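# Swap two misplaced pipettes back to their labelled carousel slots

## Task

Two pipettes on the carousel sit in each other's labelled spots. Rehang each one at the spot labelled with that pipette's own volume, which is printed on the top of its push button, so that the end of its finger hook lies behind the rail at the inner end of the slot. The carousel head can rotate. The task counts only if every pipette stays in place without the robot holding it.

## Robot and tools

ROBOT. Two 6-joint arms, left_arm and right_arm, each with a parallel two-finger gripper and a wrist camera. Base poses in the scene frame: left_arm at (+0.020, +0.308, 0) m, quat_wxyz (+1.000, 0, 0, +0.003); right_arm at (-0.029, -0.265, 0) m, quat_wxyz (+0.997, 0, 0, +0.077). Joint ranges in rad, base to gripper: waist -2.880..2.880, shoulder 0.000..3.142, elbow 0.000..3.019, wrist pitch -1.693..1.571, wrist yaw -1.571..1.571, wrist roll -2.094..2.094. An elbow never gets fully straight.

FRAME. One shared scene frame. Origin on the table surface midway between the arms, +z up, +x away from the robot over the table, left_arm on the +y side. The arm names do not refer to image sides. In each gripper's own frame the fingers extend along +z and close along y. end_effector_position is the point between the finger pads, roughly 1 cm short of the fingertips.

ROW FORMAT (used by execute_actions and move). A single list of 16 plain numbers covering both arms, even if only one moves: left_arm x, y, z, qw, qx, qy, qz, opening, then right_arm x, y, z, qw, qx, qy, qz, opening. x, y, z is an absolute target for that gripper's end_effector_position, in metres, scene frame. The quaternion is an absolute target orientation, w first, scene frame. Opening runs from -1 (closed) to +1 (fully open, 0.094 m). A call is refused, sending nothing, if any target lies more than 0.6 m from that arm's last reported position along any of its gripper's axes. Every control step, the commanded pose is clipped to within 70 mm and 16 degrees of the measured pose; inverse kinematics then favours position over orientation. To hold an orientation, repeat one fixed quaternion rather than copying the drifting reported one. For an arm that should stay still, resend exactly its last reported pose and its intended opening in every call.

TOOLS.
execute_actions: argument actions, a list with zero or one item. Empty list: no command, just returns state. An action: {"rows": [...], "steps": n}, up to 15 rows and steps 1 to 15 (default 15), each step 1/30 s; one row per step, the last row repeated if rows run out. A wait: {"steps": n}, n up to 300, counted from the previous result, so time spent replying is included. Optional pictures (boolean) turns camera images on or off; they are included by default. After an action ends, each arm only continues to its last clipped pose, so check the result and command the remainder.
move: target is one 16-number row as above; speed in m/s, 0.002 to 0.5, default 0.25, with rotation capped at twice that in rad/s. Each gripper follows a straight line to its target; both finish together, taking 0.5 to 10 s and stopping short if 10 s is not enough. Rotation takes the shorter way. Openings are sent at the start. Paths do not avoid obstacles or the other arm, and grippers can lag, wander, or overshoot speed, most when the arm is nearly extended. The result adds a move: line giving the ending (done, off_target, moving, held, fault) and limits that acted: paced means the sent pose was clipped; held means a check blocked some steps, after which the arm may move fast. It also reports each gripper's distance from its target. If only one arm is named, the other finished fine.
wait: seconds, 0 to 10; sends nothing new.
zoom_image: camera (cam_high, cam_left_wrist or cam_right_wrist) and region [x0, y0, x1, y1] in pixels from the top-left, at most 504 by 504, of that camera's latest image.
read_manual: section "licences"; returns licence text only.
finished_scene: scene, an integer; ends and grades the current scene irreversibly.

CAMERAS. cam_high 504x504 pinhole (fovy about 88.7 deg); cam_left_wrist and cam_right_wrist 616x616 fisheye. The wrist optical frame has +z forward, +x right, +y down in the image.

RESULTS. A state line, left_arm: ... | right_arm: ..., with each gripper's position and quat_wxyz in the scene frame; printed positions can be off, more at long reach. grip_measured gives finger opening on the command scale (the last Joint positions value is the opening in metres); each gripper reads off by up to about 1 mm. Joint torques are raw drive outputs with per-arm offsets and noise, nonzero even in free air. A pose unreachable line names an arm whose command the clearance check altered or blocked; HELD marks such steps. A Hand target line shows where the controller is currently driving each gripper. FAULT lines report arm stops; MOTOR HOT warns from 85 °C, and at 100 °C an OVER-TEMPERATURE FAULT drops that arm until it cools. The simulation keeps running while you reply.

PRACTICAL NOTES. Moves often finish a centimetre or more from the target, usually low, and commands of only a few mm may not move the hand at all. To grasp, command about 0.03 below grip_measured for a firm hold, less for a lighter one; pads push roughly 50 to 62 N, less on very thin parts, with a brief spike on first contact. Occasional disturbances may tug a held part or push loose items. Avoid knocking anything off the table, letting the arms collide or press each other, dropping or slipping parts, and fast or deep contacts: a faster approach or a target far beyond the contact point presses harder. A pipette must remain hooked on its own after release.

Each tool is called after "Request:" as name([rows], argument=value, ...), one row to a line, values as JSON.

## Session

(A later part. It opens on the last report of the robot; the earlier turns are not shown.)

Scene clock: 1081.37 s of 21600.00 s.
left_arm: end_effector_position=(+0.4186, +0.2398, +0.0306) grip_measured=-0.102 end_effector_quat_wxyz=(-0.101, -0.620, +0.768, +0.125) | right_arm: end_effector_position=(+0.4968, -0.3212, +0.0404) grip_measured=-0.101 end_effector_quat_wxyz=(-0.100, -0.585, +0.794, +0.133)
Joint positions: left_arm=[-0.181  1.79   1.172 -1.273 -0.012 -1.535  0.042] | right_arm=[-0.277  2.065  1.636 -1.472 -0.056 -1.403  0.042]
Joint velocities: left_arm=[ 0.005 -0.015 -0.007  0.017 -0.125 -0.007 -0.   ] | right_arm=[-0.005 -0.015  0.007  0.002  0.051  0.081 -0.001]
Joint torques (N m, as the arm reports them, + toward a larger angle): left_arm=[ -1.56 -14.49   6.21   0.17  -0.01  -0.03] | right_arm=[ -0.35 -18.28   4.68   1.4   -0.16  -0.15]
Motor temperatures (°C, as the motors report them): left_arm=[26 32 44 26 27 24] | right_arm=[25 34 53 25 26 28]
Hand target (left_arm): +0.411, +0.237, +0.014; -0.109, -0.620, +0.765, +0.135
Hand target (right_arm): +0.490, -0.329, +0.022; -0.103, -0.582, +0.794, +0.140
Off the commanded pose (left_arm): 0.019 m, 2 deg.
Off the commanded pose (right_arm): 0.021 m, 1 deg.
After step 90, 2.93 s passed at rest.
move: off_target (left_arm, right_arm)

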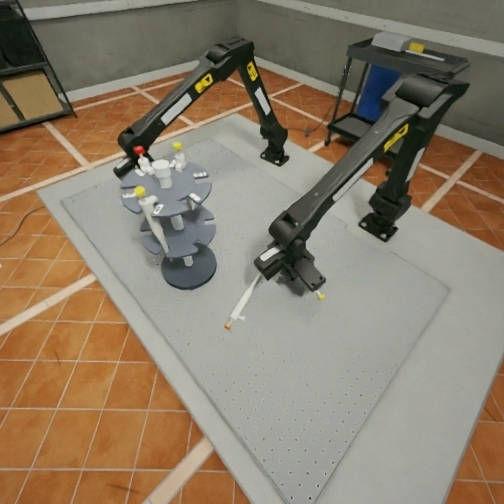

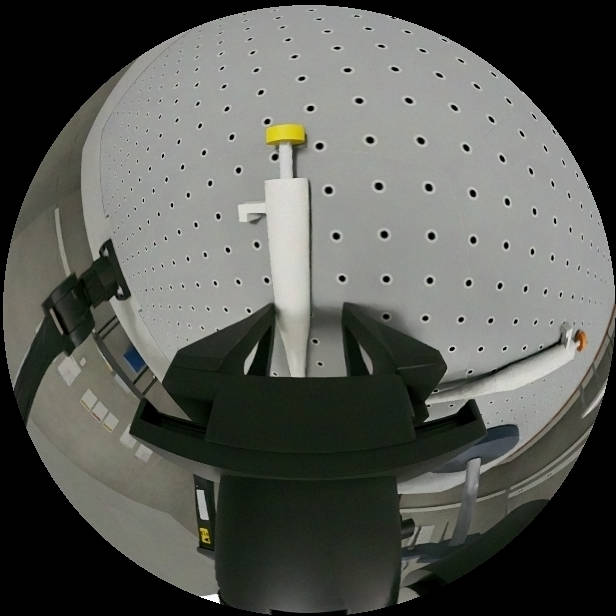

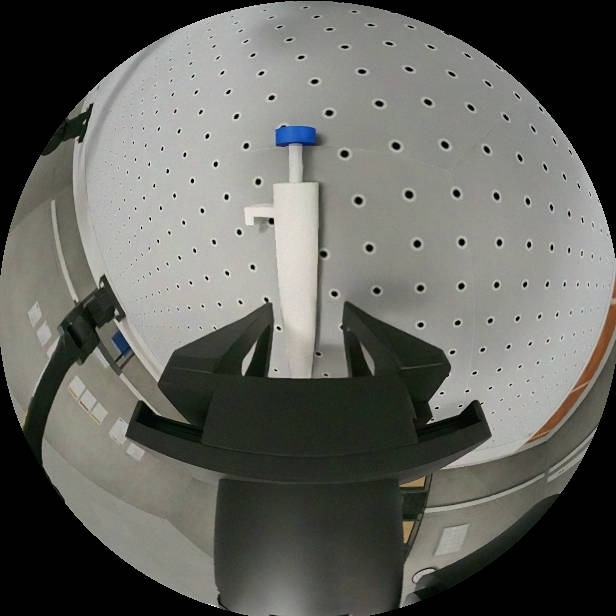

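Request:
move(target=[0.398, 0.233, 0.008, -0.1093, -0.6198, 0.7653, 0.1349, -0.1, 0.478, -0.336, 0.012, -0.1027, -0.5823, 0.7942, 0.1400, -0.1], speed=0.05)

Scene clock: 1084.30 s of 21600.00 s.
left_arm: end_effector_position=(+0.4150, +0.2379, +0.0299) grip_measured=-0.102 end_effector_quat_wxyz=(-0.093, -0.625, +0.766, +0.118) | right_arm: end_effector_position=(+0.4932, -0.3234, +0.0391) grip_measured=-0.101 end_effector_quat_wxyz=(-0.086, -0.591, +0.792, +0.123)
Joint positions: left_arm=[-0.187  1.772  1.147 -1.247 -0.012 -1.551  0.042] | right_arm=[-0.282  2.037  1.593 -1.423 -0.057 -1.419  0.042]
Joint velocities: left_arm=[-0.005  0.005 -0.007 -0.032  0.007  0.037 -0.001] | right_arm=[-0.005  0.015  0.002 -0.002 -0.007 -0.007 -0.001]
Joint torques (N m, as the arm reports them, + toward a larger angle): left_arm=[ -2.17 -13.94   4.47   0.15   0.12  -0.04] | right_arm=[ -1.1  -16.91   3.86   1.03  -0.02  -0.09]
Motor temperatures (°C, as the motors report them): left_arm=[26 32 44 26 27 24] | right_arm=[25 34 52 25 26 28]
Hand target (left_arm): +0.397, +0.234, +0.009; -0.109, -0.620, +0.765, +0.135
Hand target (right_arm): +0.478, -0.335, +0.013; -0.102, -0.582, +0.794, +0.140
Off the commanded pose (left_arm): 0.028 m, 3 deg.
Off the commanded pose (right_arm): 0.034 m, 3 deg.
move: off_target (left_arm, right_arm)

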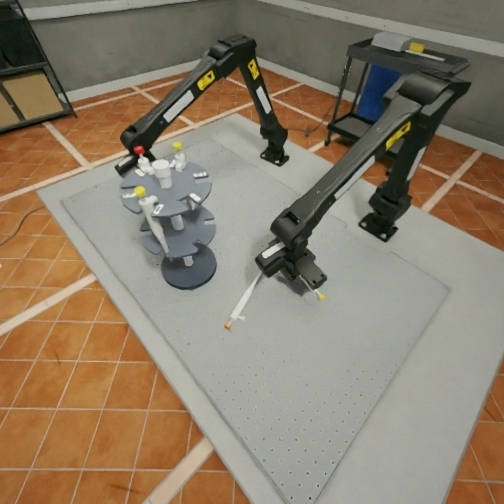

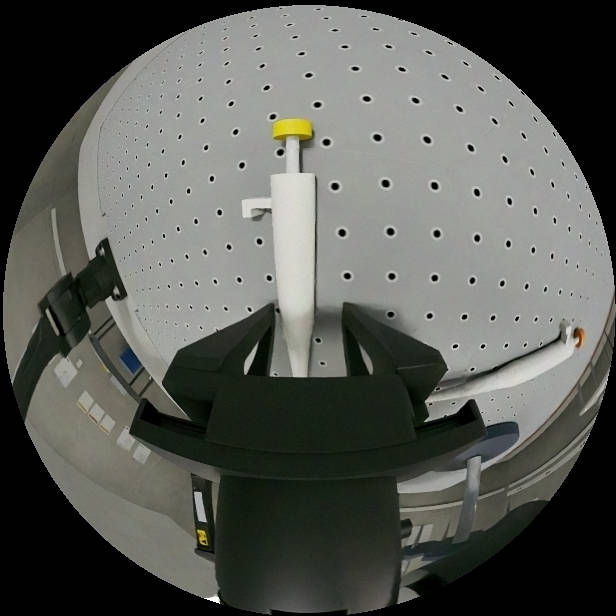

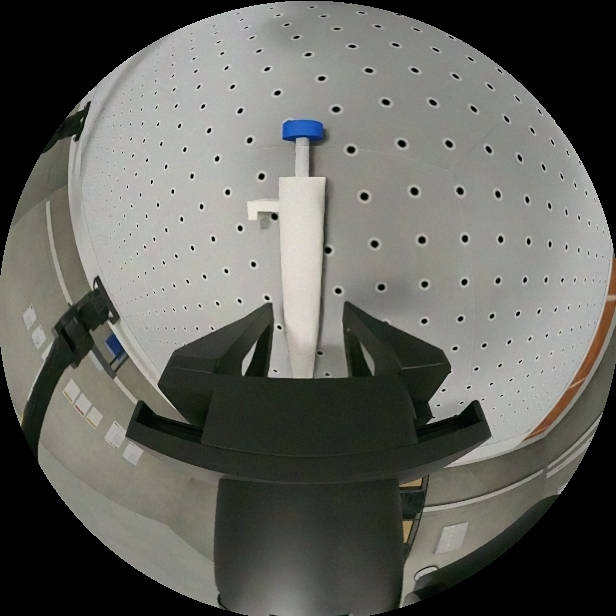

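Request:
move(target=[0.408, 0.237, 0.016, -0.1093, -0.6198, 0.7653, 0.1349, -0.63, 0.487, -0.326, 0.024, -0.1027, -0.5823, 0.7942, 0.1400, -0.64], speed=0.05)

Scene clock: 1088.63 s of 21600.00 s.
left_arm: end_effector_position=(+0.4146, +0.2380, +0.0294) grip_measured=-0.570 end_effector_quat_wxyz=(-0.093, -0.625, +0.766, +0.119) | right_arm: end_effector_position=(+0.4927, -0.3233, +0.0386) grip_measured=-0.582 end_effector_quat_wxyz=(-0.087, -0.591, +0.792, +0.124)
Joint positions: left_arm=[-0.187  1.773  1.146 -1.247 -0.012 -1.551  0.02 ] | right_arm=[-0.282  2.038  1.592 -1.424 -0.057 -1.42   0.02 ]
Joint velocities: left_arm=[ 0.005 -0.005 -0.007  0.022 -0.081 -0.051  0.001] | right_arm=[-0.005  0.005  0.007  0.027  0.007  0.037  0.001]
Joint torques (N m, as the arm reports them, + toward a larger angle): left_arm=[ -1.32 -13.2    7.78  -0.8   -0.01   0.06] | right_arm=[  0.13 -16.66   7.06  -0.72  -0.21   0.08]
Motor temperatures (°C, as the motors report them): left_arm=[26 32 43 26 27 24] | right_arm=[25 34 51 25 26 28]
Hand target (left_arm): +0.408, +0.237, +0.016; -0.109, -0.620, +0.765, +0.135
Hand target (right_arm): +0.487, -0.326, +0.024; -0.103, -0.582, +0.794, +0.140
Off the commanded pose (left_arm): 0.015 m, 3 deg.
Off the commanded pose (right_arm): 0.016 m, 3 deg.
After step 90, 0.60 s passed at rest.
move: off_target (left_arm, right_arm)

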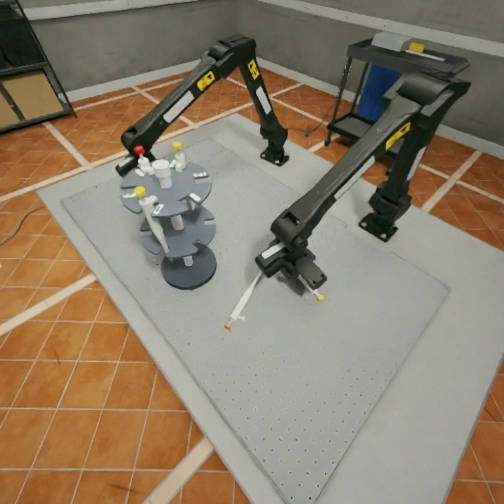

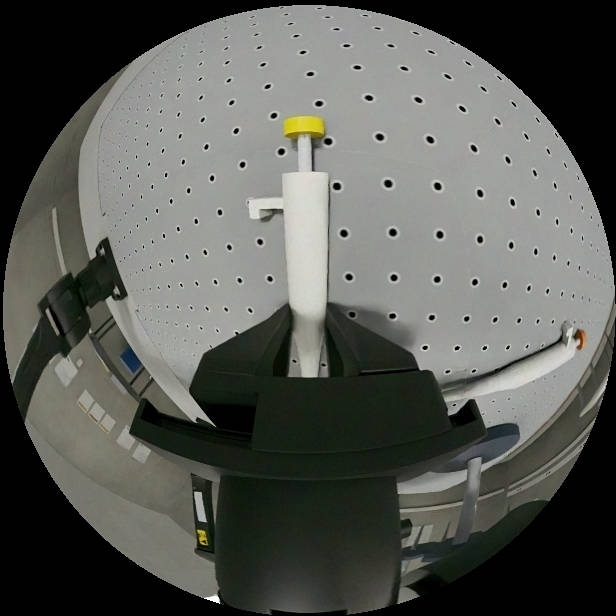

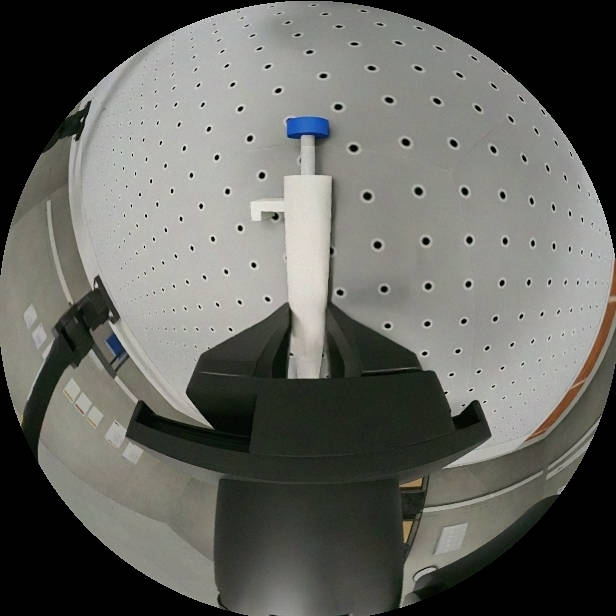

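Request:
move(target=[0.47, 0.13, 0.345, 0.5213, 0.4777, 0.5213, -0.4777, -0.63, 0.70, -0.22, 0.345, 0.5610, -0.4305, 0.5610, 0.4305, -0.64], speed=0.25)

Scene clock: 1106.17 s of 21600.00 s.
left_arm: end_effector_position=(+0.4603, +0.1317, +0.3176) grip_measured=-0.570 end_effector_quat_wxyz=(+0.667, +0.674, -0.232, +0.218) | right_arm: end_effector_position=(+0.6422, -0.2335, +0.2809) grip_measured=-0.582 end_effector_quat_wxyz=(+0.444, -0.484, +0.640, +0.399)
Joint positions: left_arm=[-0.016  1.621  1.308 -1.669  1.555 -2.083  0.02 ] | right_arm=[-0.353  2.106  2.06  -1.549 -1.279 -1.512  0.02 ]
Joint velocities: left_arm=[-0.015 -0.005 -0.012  0.002 -0.051  0.007  0.001] | right_arm=[-0.015 -0.005  0.002  0.002 -0.051  0.007 -0.   ]
Joint torques (N m, as the arm reports them, + toward a larger angle): left_arm=[ -1.41 -17.1   14.56  -1.2    0.74  -0.13] | right_arm=[  0.97 -22.64   7.84   0.46  -0.71  -0.04]
Motor temperatures (°C, as the motors report them): left_arm=[26 32 43 26 27 24] | right_arm=[25 35 50 25 26 28]
Hand target (left_arm): +0.465, +0.128, +0.342; +0.665, +0.667, -0.246, +0.230
Hand target (right_arm): +0.642, -0.233, +0.281; +0.444, -0.484, +0.640, +0.399
Off the commanded pose (left_arm): 0.029 m, 127 deg; orientation clipped at the last step of the last action.
Off the commanded pose (right_arm): 0.087 m, 18 deg; orientation clipped at the last step of the last action.
joint sent to its limit (left arm) — the command would take joint 4 (wrist pitch) past its lower limit, joint 5 (wrist yaw) past its upper limit and joint 6 (wrist roll) past its lower limit, so those joints were sent only as far as their limits.
After step 90, 7.90 s passed at rest.
move: held (right_arm), off_target (left_arm); limits=paced,held; held on 43 of 199 steps (right_arm), including the last (right_arm)
pose unreachable (right arm): on one or more control steps of this call this arm could not follow its commanded pose, so it was not sent that pose on those steps. On the call's last step it was still not sent that pose. It may still have moved: this result reports where it is.
cause: the commanded pose would bring two parts of the arm too close to each other (its wrist (the part past joint 4) and its wrist camera, with joints 5 (wrist yaw) and 6 (wrist roll) between them).

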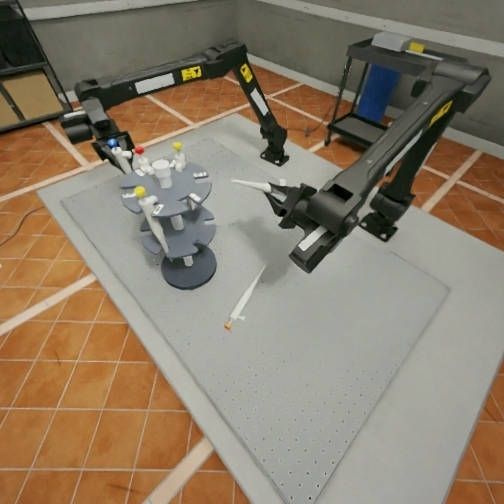

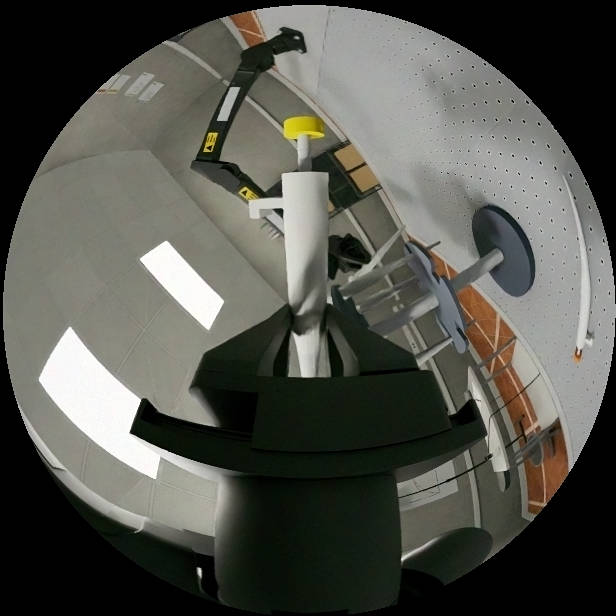

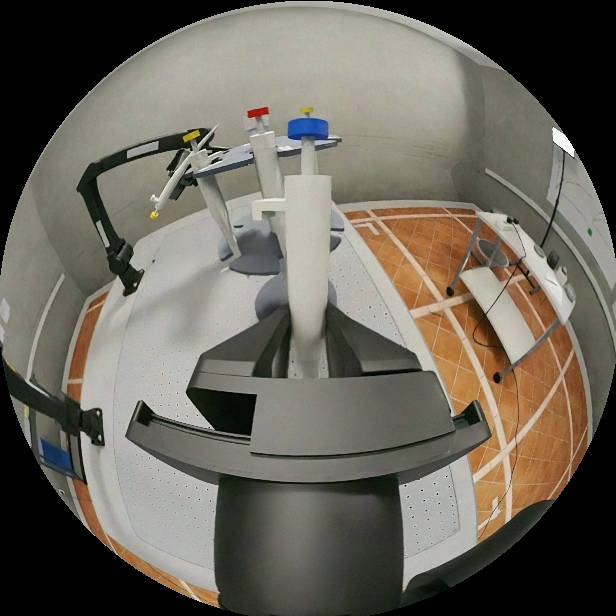

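Request:
move(target=[0.42, 0.20, 0.33, 0.0, -0.4226, 0.9063, 0.0, -0.63, 0.62, -0.26, 0.335, 0.6744, -0.2126, 0.6744, 0.2126, -0.64], speed=0.3)

Scene clock: 1131.47 s of 21600.00 s.
left_arm: end_effector_position=(+0.4181, +0.2055, +0.3045) grip_measured=-0.569 end_effector_quat_wxyz=(-0.004, -0.432, +0.902, +0.001) | right_arm: end_effector_position=(+0.6442, -0.2334, +0.2460) grip_measured=-0.582 end_effector_quat_wxyz=(+0.447, -0.467, +0.649, +0.402)
Joint positions: left_arm=[-0.256  1.421  1.513 -1.672  0.003 -1.143  0.02 ] | right_arm=[-0.353  2.094  1.945 -1.371 -1.288 -1.41   0.02 ]
Joint velocities: left_arm=[-0.005 -0.015 -0.002  0.007  0.007  0.066  0.001] | right_arm=[-0.005 -0.005 -0.007 -0.007 -0.066 -0.051 -0.   ]
Joint torques (N m, as the arm reports them, + toward a larger angle): left_arm=[ -1.21 -13.95  15.73  -0.48  -0.25   0.07] | right_arm=[  1.37 -22.15   8.53   0.13  -0.75  -0.03]
Motor temperatures (°C, as the motors report them): left_arm=[26 32 46 26 28 24] | right_arm=[25 37 49 25 26 28]
Hand target (left_arm): +0.422, +0.203, +0.331; +0.017, -0.424, +0.905, -0.015
Hand target (right_arm): +0.645, -0.233, +0.249; +0.448, -0.468, +0.647, +0.402
Off the commanded pose (left_arm): 0.026 m, 1 deg.
Off the commanded pose (right_arm): 0.096 m, 45 deg; position and orientation clipped at the last step of the last action.
joint sent to its limit (left arm) — the command would take joint 4 (wrist pitch) past its lower limit, so that joint was sent only as far as its limit.
After step 90, 18.33 s passed at rest.
move: held (right_arm), off_target (left_arm); limits=paced,held; held on 107 of 119 steps (right_arm), including the last (right_arm)
pose unreachable (right arm): on one or more control steps of this call this arm could not follow its commanded pose, so it was not sent that pose on those steps. On the call's last step it was still not sent that pose. It may still have moved: this result reports where it is.
cause: the commanded pose would bring two parts of the arm too close to each other (its wrist (the part past joint 4) and its wrist camera, with joints 5 (wrist yaw) and 6 (wrist roll) between them).

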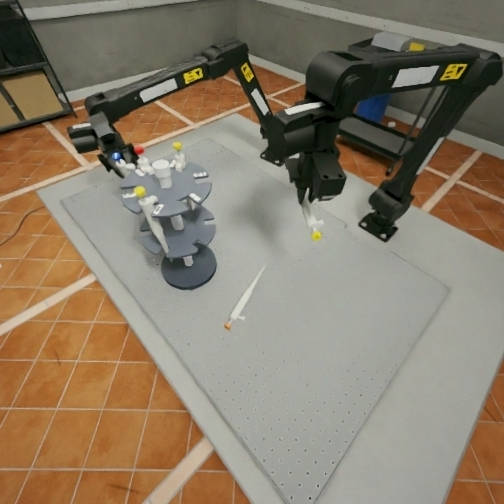

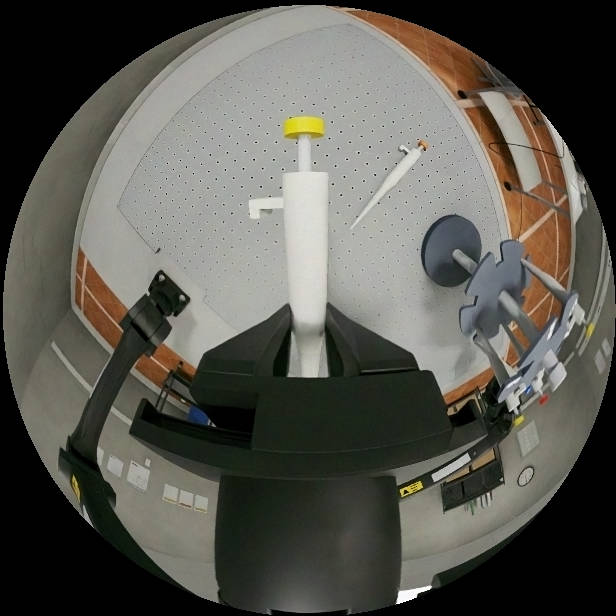

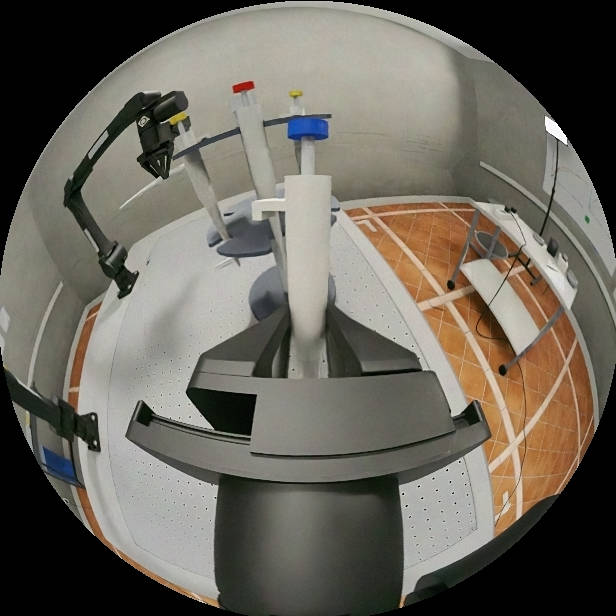

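Request:
move(target=[0.45, 0.18, 0.345, 0.7010, 0.0923, 0.7010, -0.0923, -0.63, 0.55, -0.29, 0.30, 0.0, -0.4226, 0.9063, 0.0, -0.64], speed=0.3)

Scene clock: 1137.87 s of 21600.00 s.
left_arm: end_effector_position=(+0.4468, +0.1773, +0.3523) grip_measured=-0.568 end_effector_quat_wxyz=(+0.699, +0.082, +0.704, -0.096) | right_arm: end_effector_position=(+0.5450, -0.2952, +0.2600) grip_measured=-0.582 end_effector_quat_wxyz=(-0.011, -0.425, +0.905, +0.009)
Joint positions: left_arm=[-0.33   0.887  0.586  0.296 -0.071 -0.021  0.02 ] | right_arm=[-0.207  1.879  1.971 -1.69  -0.005 -0.931  0.02 ]
Joint velocities: left_arm=[-0.005 -0.015  0.007  0.012  0.051 -0.037 -0.   ] | right_arm=[-0.005 -0.024 -0.007  0.002  0.022  0.022  0.001]
Joint torques (N m, as the arm reports them, + toward a larger angle): left_arm=[-0.25 -3.87 10.49  2.65  0.05  0.17] | right_arm=[  2.31 -22.33  11.29  -0.23   0.03   0.16]
Motor temperatures (°C, as the motors report them): left_arm=[26 32 46 26 28 24] | right_arm=[25 37 49 25 26 28]
Hand target (left_arm): +0.448, +0.180, +0.346; +0.701, +0.084, +0.702, -0.091
Hand target (right_arm): +0.546, -0.289, +0.297; +0.018, -0.425, +0.905, -0.008
Off the commanded pose (left_arm): 0.008 m, 1 deg.
Off the commanded pose (right_arm): 0.041 m, 2 deg.
joint sent to its limit (right arm) — the command would take joint 4 (wrist pitch) past its lower limit, so that joint was sent only as far as its limit.
move: off_target (right_arm)

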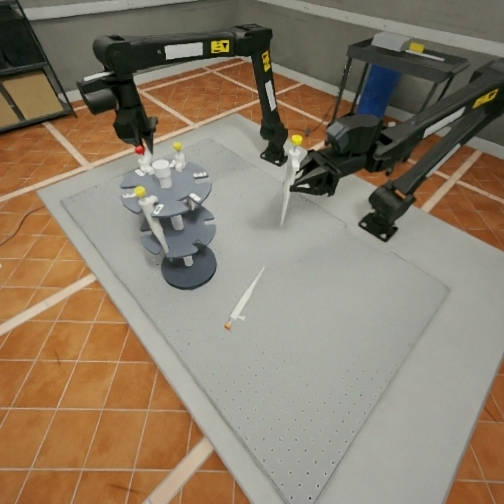

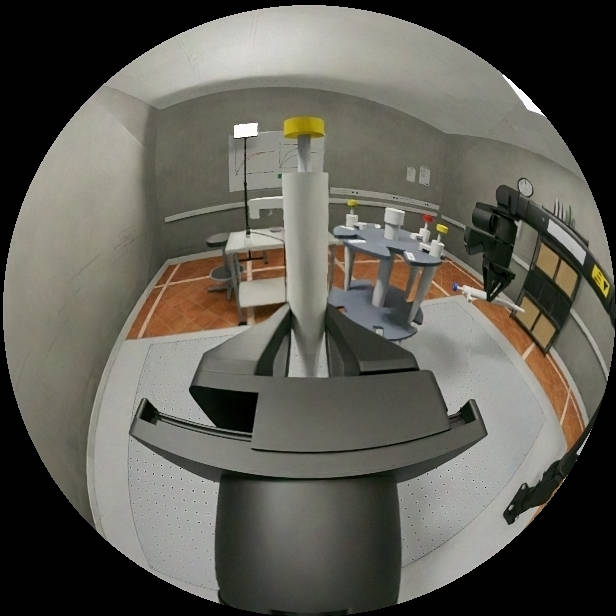

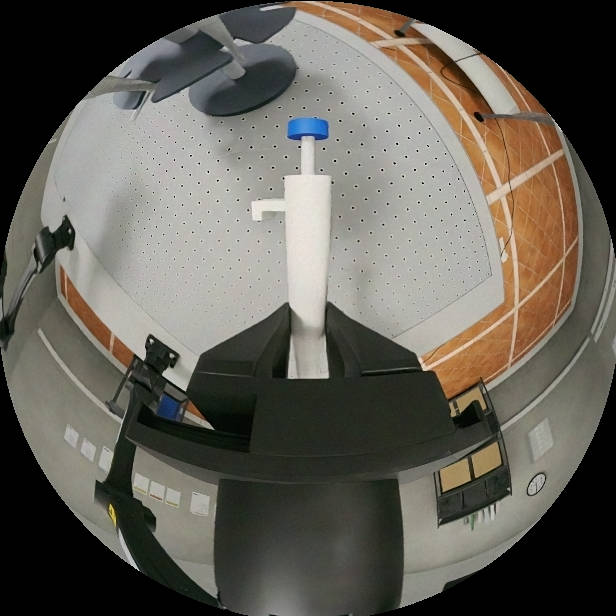

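Request:
move(target=[0.50, 0.09, 0.315, 0.5213, 0.4777, 0.5213, -0.4777, -0.63, 0.58, -0.28, 0.34, 0.7071, 0.0, 0.7071, 0.0, -0.64], speed=0.3)

Scene clock: 1143.87 s of 21600.00 s.
left_arm: end_effector_position=(+0.4842, +0.0902, +0.2931) grip_measured=-0.568 end_effector_quat_wxyz=(+0.501, +0.460, +0.543, -0.492) | right_arm: end_effector_position=(+0.5784, -0.2874, +0.3418) grip_measured=-0.582 end_effector_quat_wxyz=(+0.702, -0.007, +0.712, -0.013)
Joint positions: left_arm=[-0.11   1.491  0.901  0.518  1.376 -0.002  0.02 ] | right_arm=[-0.2    1.389  0.928  0.448 -0.038 -0.028  0.02 ]
Joint velocities: left_arm=[ 0.015 -0.005  0.002  0.002 -0.007  0.022  0.   ] | right_arm=[ 0.005 -0.005 -0.007 -0.007  0.037  0.051 -0.001]
Joint torques (N m, as the arm reports them, + toward a larger angle): left_arm=[ -0.68 -12.94  15.3    2.33   0.12   0.12] | right_arm=[  1.95 -10.34   8.24   4.22   0.11   0.15]
Motor temperatures (°C, as the motors report them): left_arm=[26 31 46 27 28 24] | right_arm=[25 37 50 25 26 28]
Hand target (left_arm): +0.499, +0.088, +0.314; +0.522, +0.478, +0.521, -0.477
Hand target (right_arm): +0.582, -0.280, +0.338; +0.707, -0.005, +0.708, -0.005
Off the commanded pose (left_arm): 0.027 m, 4 deg.
Off the commanded pose (right_arm): 0.008 m, 2 deg.
move: off_target (left_arm)

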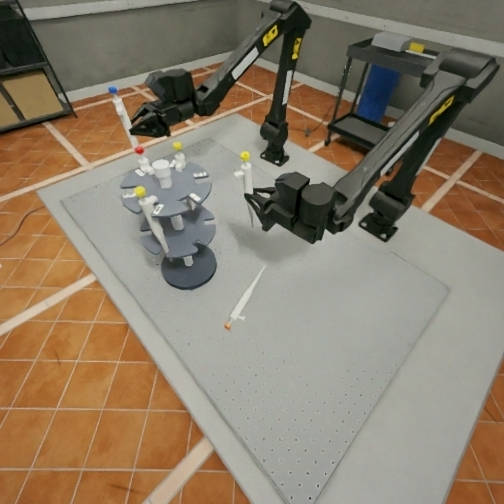

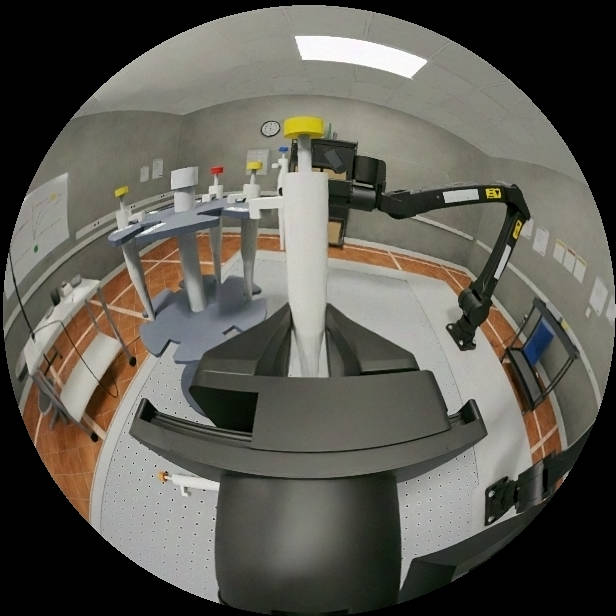

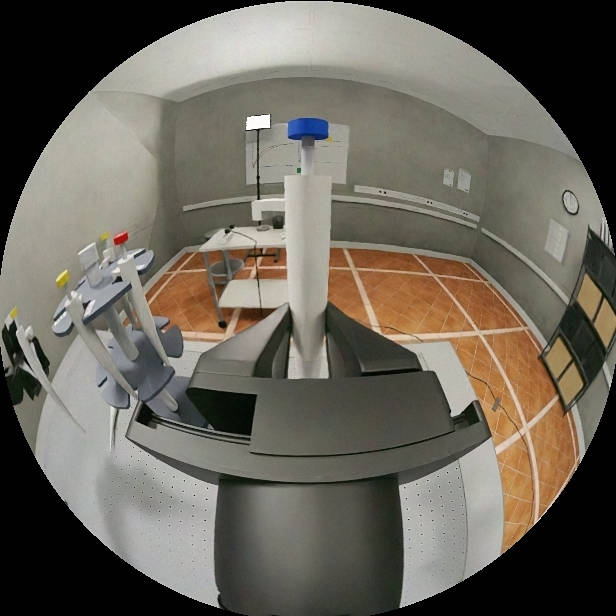

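Request:
move(target=[0.50, 0.09, 0.315, 0.5213, 0.4777, 0.5213, -0.4777, -0.63, 0.765, -0.12, 0.325, 0.5610, -0.4305, 0.5610, 0.4305, -0.64], speed=0.25)

Request:
zoom_image(camera="cam_high", region=[70, 110, 270, 300])

Scene clock: 1150.17 s of 21600.00 s.
left_arm: end_effector_position=(+0.4834, +0.0901, +0.2932) grip_measured=-0.568 end_effector_quat_wxyz=(+0.500, +0.462, +0.542, -0.493) | right_arm: end_effector_position=(+0.7555, -0.1302, +0.3088) grip_measured=-0.582 end_effector_quat_wxyz=(+0.559, -0.420, +0.570, +0.432)
Joint positions: left_arm=[-0.11   1.491  0.901  0.518  1.381 -0.002  0.02 ] | right_arm=[-0.194  2.178  1.932  0.242 -1.334  0.019  0.02 ]
Joint velocities: left_arm=[-0.015  0.005 -0.007  0.012 -0.037 -0.022 -0.   ] | right_arm=[ 0.005 -0.015  0.042 -0.017 -0.051  0.051  0.001]
Joint torques (N m, as the arm reports them, + toward a larger angle): left_arm=[ -0.8  -12.59  15.68   1.92   0.14   0.1 ] | right_arm=[  1.2  -22.75  13.9    1.16  -0.22   0.12]
Motor temperatures (°C, as the motors report them): left_arm=[26 31 46 27 28 24] | right_arm=[25 36 50 25 26 28]
Hand target (left_arm): +0.498, +0.090, +0.315; +0.521, +0.478, +0.522, -0.477
Hand target (right_arm): +0.763, -0.122, +0.329; +0.565, -0.430, +0.558, +0.430
Off the commanded pose (left_arm): 0.027 m, 4 deg.
Off the commanded pose (right_arm): 0.021 m, 2 deg.
After step 90, 0.17 s passed at rest.
move: off_target (left_arm, right_arm)

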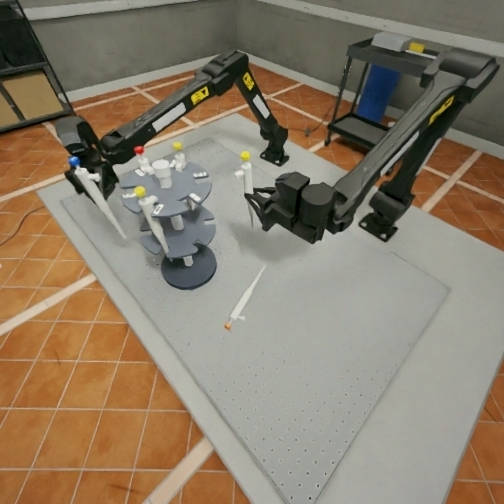

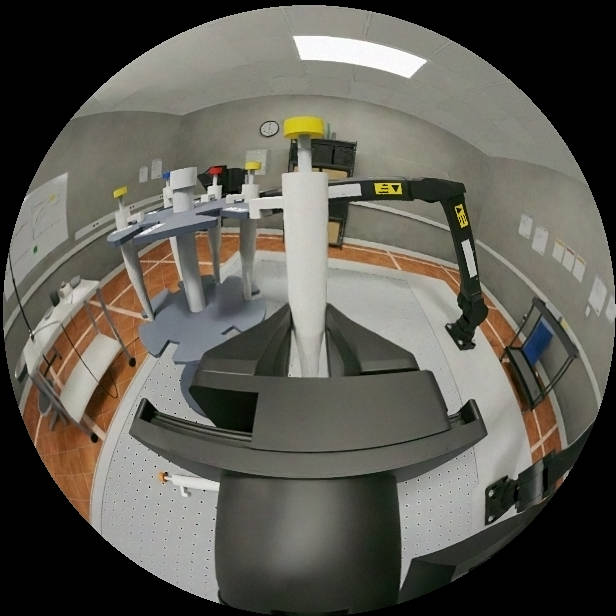

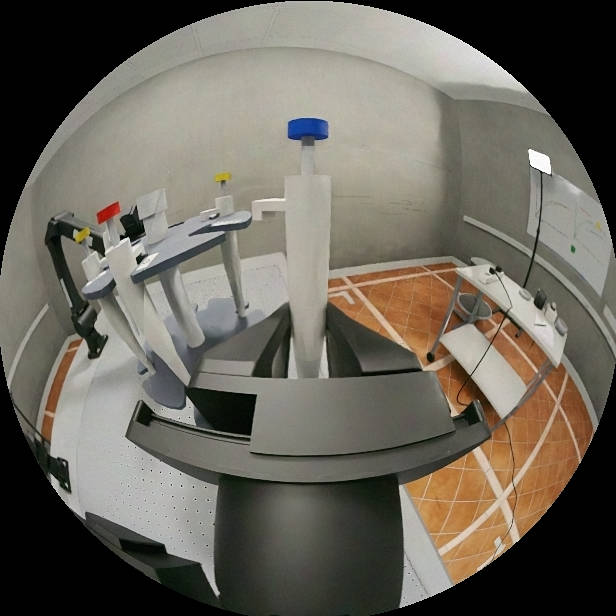

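Region (70, 110, 270, 300) of cam_high's 504x504 image, scaled by 2.520, with more detail than that image has; it fills the top 479 rows of this view, and the rest is white.

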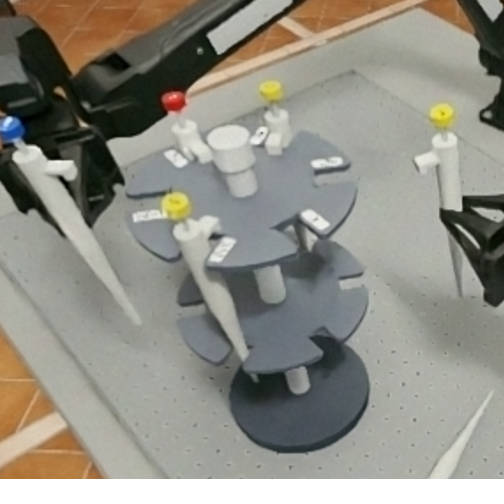

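Request:
zoom_image(camera="cam_right_wrist", region=[60, 150, 300, 320])

Request:
zoom_image(camera="cam_left_wrist", region=[90, 150, 300, 290])

Region (60, 150, 300, 320) of cam_right_wrist's 616x616 image, scaled by 2.100, with more detail than that image has; it fills the top 357 rows of this view, and the rest is white.

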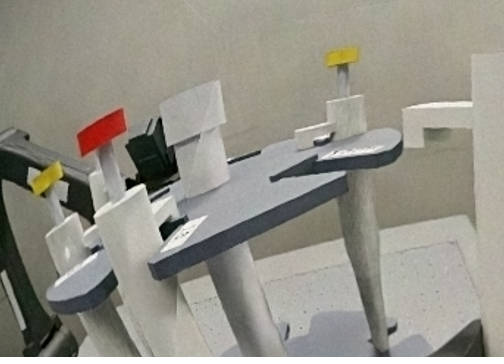

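Region (90, 150, 300, 290) of cam_left_wrist's 616x616 image, scaled by 2.400, with more detail than that image has.

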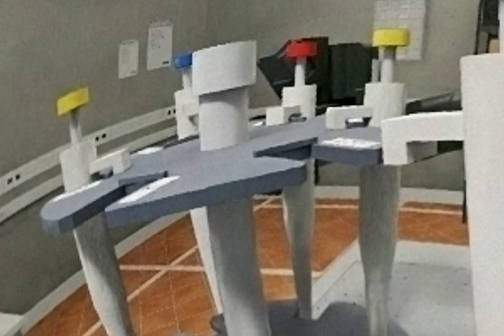

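Request:
move(target=[0.50, 0.09, 0.315, 0.5213, 0.4777, 0.5213, -0.4777, -0.63, 0.752, -0.068, 0.318, 0.5572, -0.4353, 0.5572, 0.4353, -0.64], speed=0.1)

Request:
zoom_image(camera="cam_high", region=[70, 130, 230, 260])

Request:
zoom_image(camera="cam_right_wrist", region=[100, 150, 340, 320])

Scene clock: 1182.63 s of 21600.00 s.
left_arm: end_effector_position=(+0.4833, +0.0901, +0.2932) grip_measured=-0.568 end_effector_quat_wxyz=(+0.500, +0.462, +0.542, -0.493) | right_arm: end_effector_position=(+0.7500, -0.0689, +0.3105) grip_measured=-0.582 end_effector_quat_wxyz=(+0.553, -0.432, +0.560, +0.440)
Joint positions: left_arm=[-0.11   1.491  0.901  0.518  1.381 -0.002  0.02 ] | right_arm=[-0.113  2.178  1.935  0.242 -1.288  0.015  0.02 ]
Joint velocities: left_arm=[-0.005 -0.005 -0.002 -0.017 -0.051  0.022 -0.   ] | right_arm=[-0.005 -0.005  0.017  0.007 -0.022  0.007  0.001]
Joint torques (N m, as the arm reports them, + toward a larger angle): left_arm=[ -0.43 -12.78  15.64   2.07   0.11   0.1 ] | right_arm=[  0.37 -24.43  10.18   1.26   0.05  -0.08]
Motor temperatures (°C, as the motors report them): left_arm=[26 31 48 27 27 24] | right_arm=[25 38 56 25 26 28]
Hand target (left_arm): +0.498, +0.090, +0.315; +0.521, +0.478, +0.522, -0.478
Hand target (right_arm): +0.752, -0.068, +0.318; +0.557, -0.435, +0.557, +0.436
Off the commanded pose (left_arm): 0.027 m, 4 deg.
Off the commanded pose (right_arm): 0.008 m, 1 deg.
After step 90, 28.40 s passed at rest.
move: off_target (left_arm)

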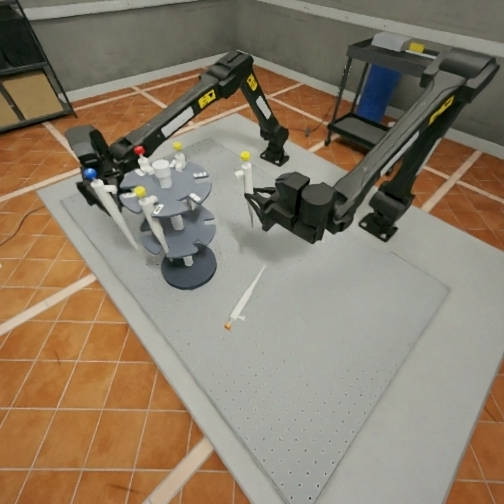

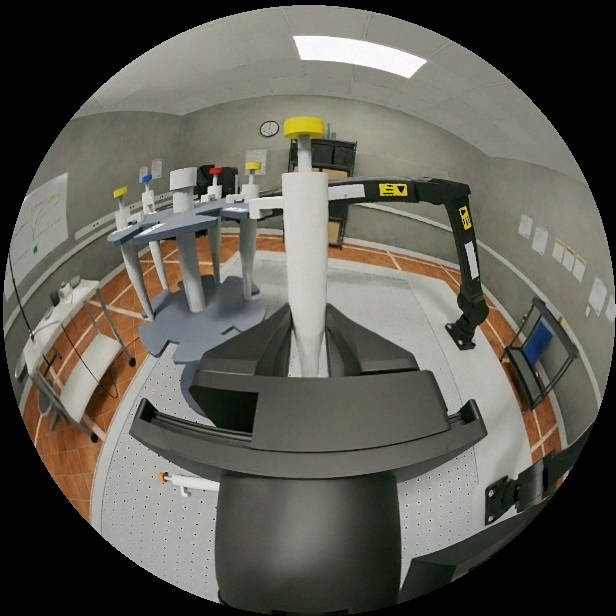

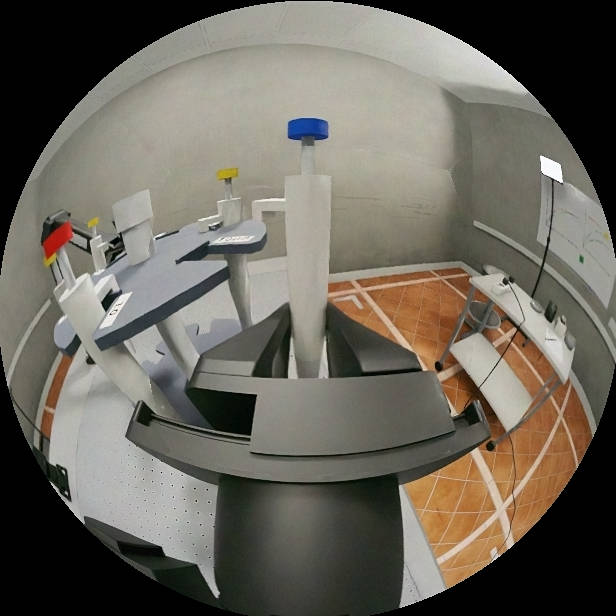

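Region (70, 130, 230, 260) of cam_high's 504x504 image, scaled by 3.150, with more detail than that image has; it fills the top 410 rows of this view, and the rest is white.

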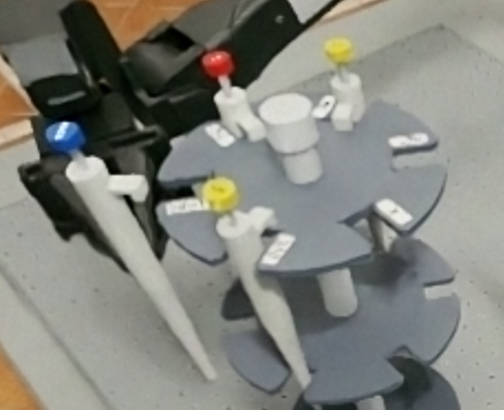

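Region (100, 150, 340, 320) of cam_right_wrist's 616x616 image, scaled by 2.100, with more detail than that image has; it fills the top 357 rows of this view, and the rest is white.

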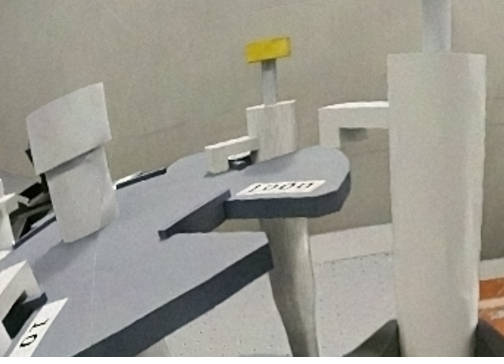

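Request:
move(target=[0.50, 0.09, 0.315, 0.5213, 0.4777, 0.5213, -0.4777, -0.63, 0.722, -0.052, 0.316, 0.5456, -0.4498, 0.5456, 0.4498, -0.64], speed=0.07)

Request:
zoom_image(camera="cam_high", region=[70, 130, 230, 260])

Request:
zoom_image(camera="cam_right_wrist", region=[130, 150, 370, 320])

Scene clock: 1215.27 s of 21600.00 s.
left_arm: end_effector_position=(+0.4833, +0.0901, +0.2932) grip_measured=-0.568 end_effector_quat_wxyz=(+0.500, +0.462, +0.542, -0.493) | right_arm: end_effector_position=(+0.7337, -0.0664, +0.2961) grip_measured=-0.582 end_effector_quat_wxyz=(+0.536, -0.430, +0.566, +0.456)
Joint positions: left_arm=[-0.11   1.491  0.901  0.518  1.381 -0.002  0.02 ] | right_arm=[-0.111  2.152  1.864  0.248 -1.312  0.016  0.02 ]
Joint velocities: left_arm=[ 0.005  0.005 -0.007 -0.002  0.081  0.007 -0.   ] | right_arm=[-0.005  0.005 -0.002 -0.007 -0.066  0.081  0.   ]
Joint torques (N m, as the arm reports them, + toward a larger angle): left_arm=[ -0.53 -12.56  15.49   1.99   0.1    0.08] | right_arm=[  2.21 -26.99   7.74   3.09  -0.27  -0.15]
Motor temperatures (°C, as the motors report them): left_arm=[26 31 49 27 27 24] | right_arm=[25 40 52 25 26 28]
Hand target (left_arm): +0.498, +0.090, +0.315; +0.521, +0.478, +0.522, -0.477
Hand target (right_arm): +0.722, -0.052, +0.315; +0.545, -0.450, +0.546, +0.450
Off the commanded pose (left_arm): 0.027 m, 4 deg.
Off the commanded pose (right_arm): 0.027 m, 3 deg.
After step 90, 28.77 s passed at rest.
move: off_target (left_arm, right_arm)

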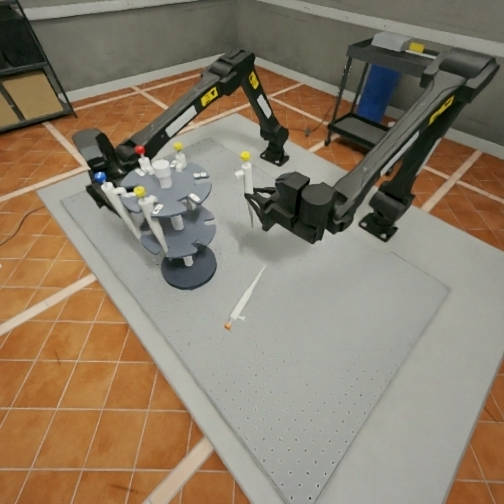

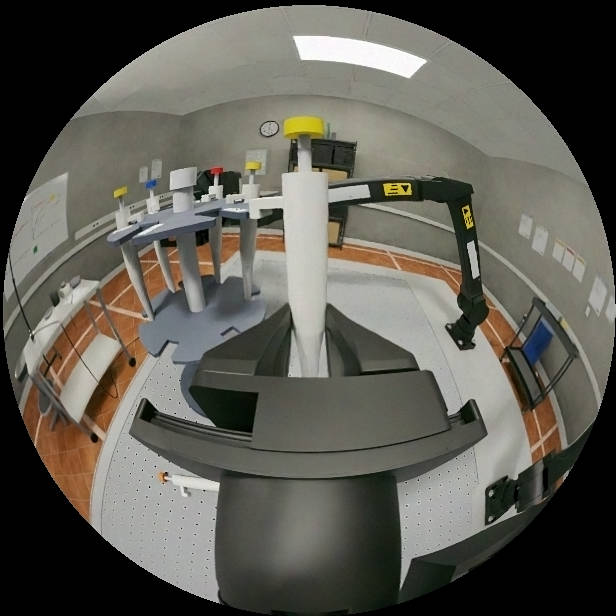

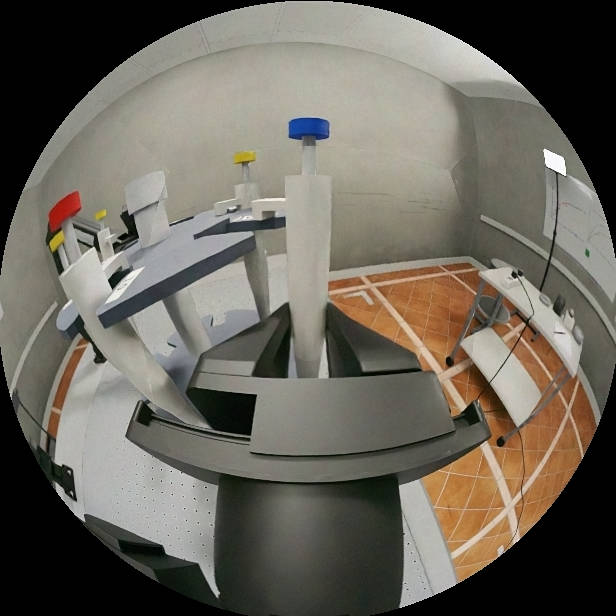

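Region (70, 130, 230, 260) of cam_high's 504x504 image, scaled by 3.150, with more detail than that image has; it fills the top 410 rows of this view, and the rest is white.

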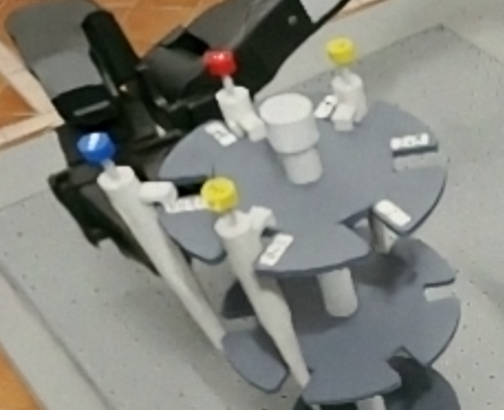

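Region (130, 150, 370, 320) of cam_right_wrist's 616x616 image, scaled by 2.100, with more detail than that image has; it fills the top 357 rows of this view, and the rest is white.

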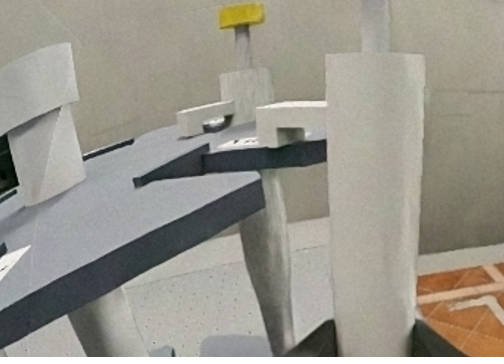

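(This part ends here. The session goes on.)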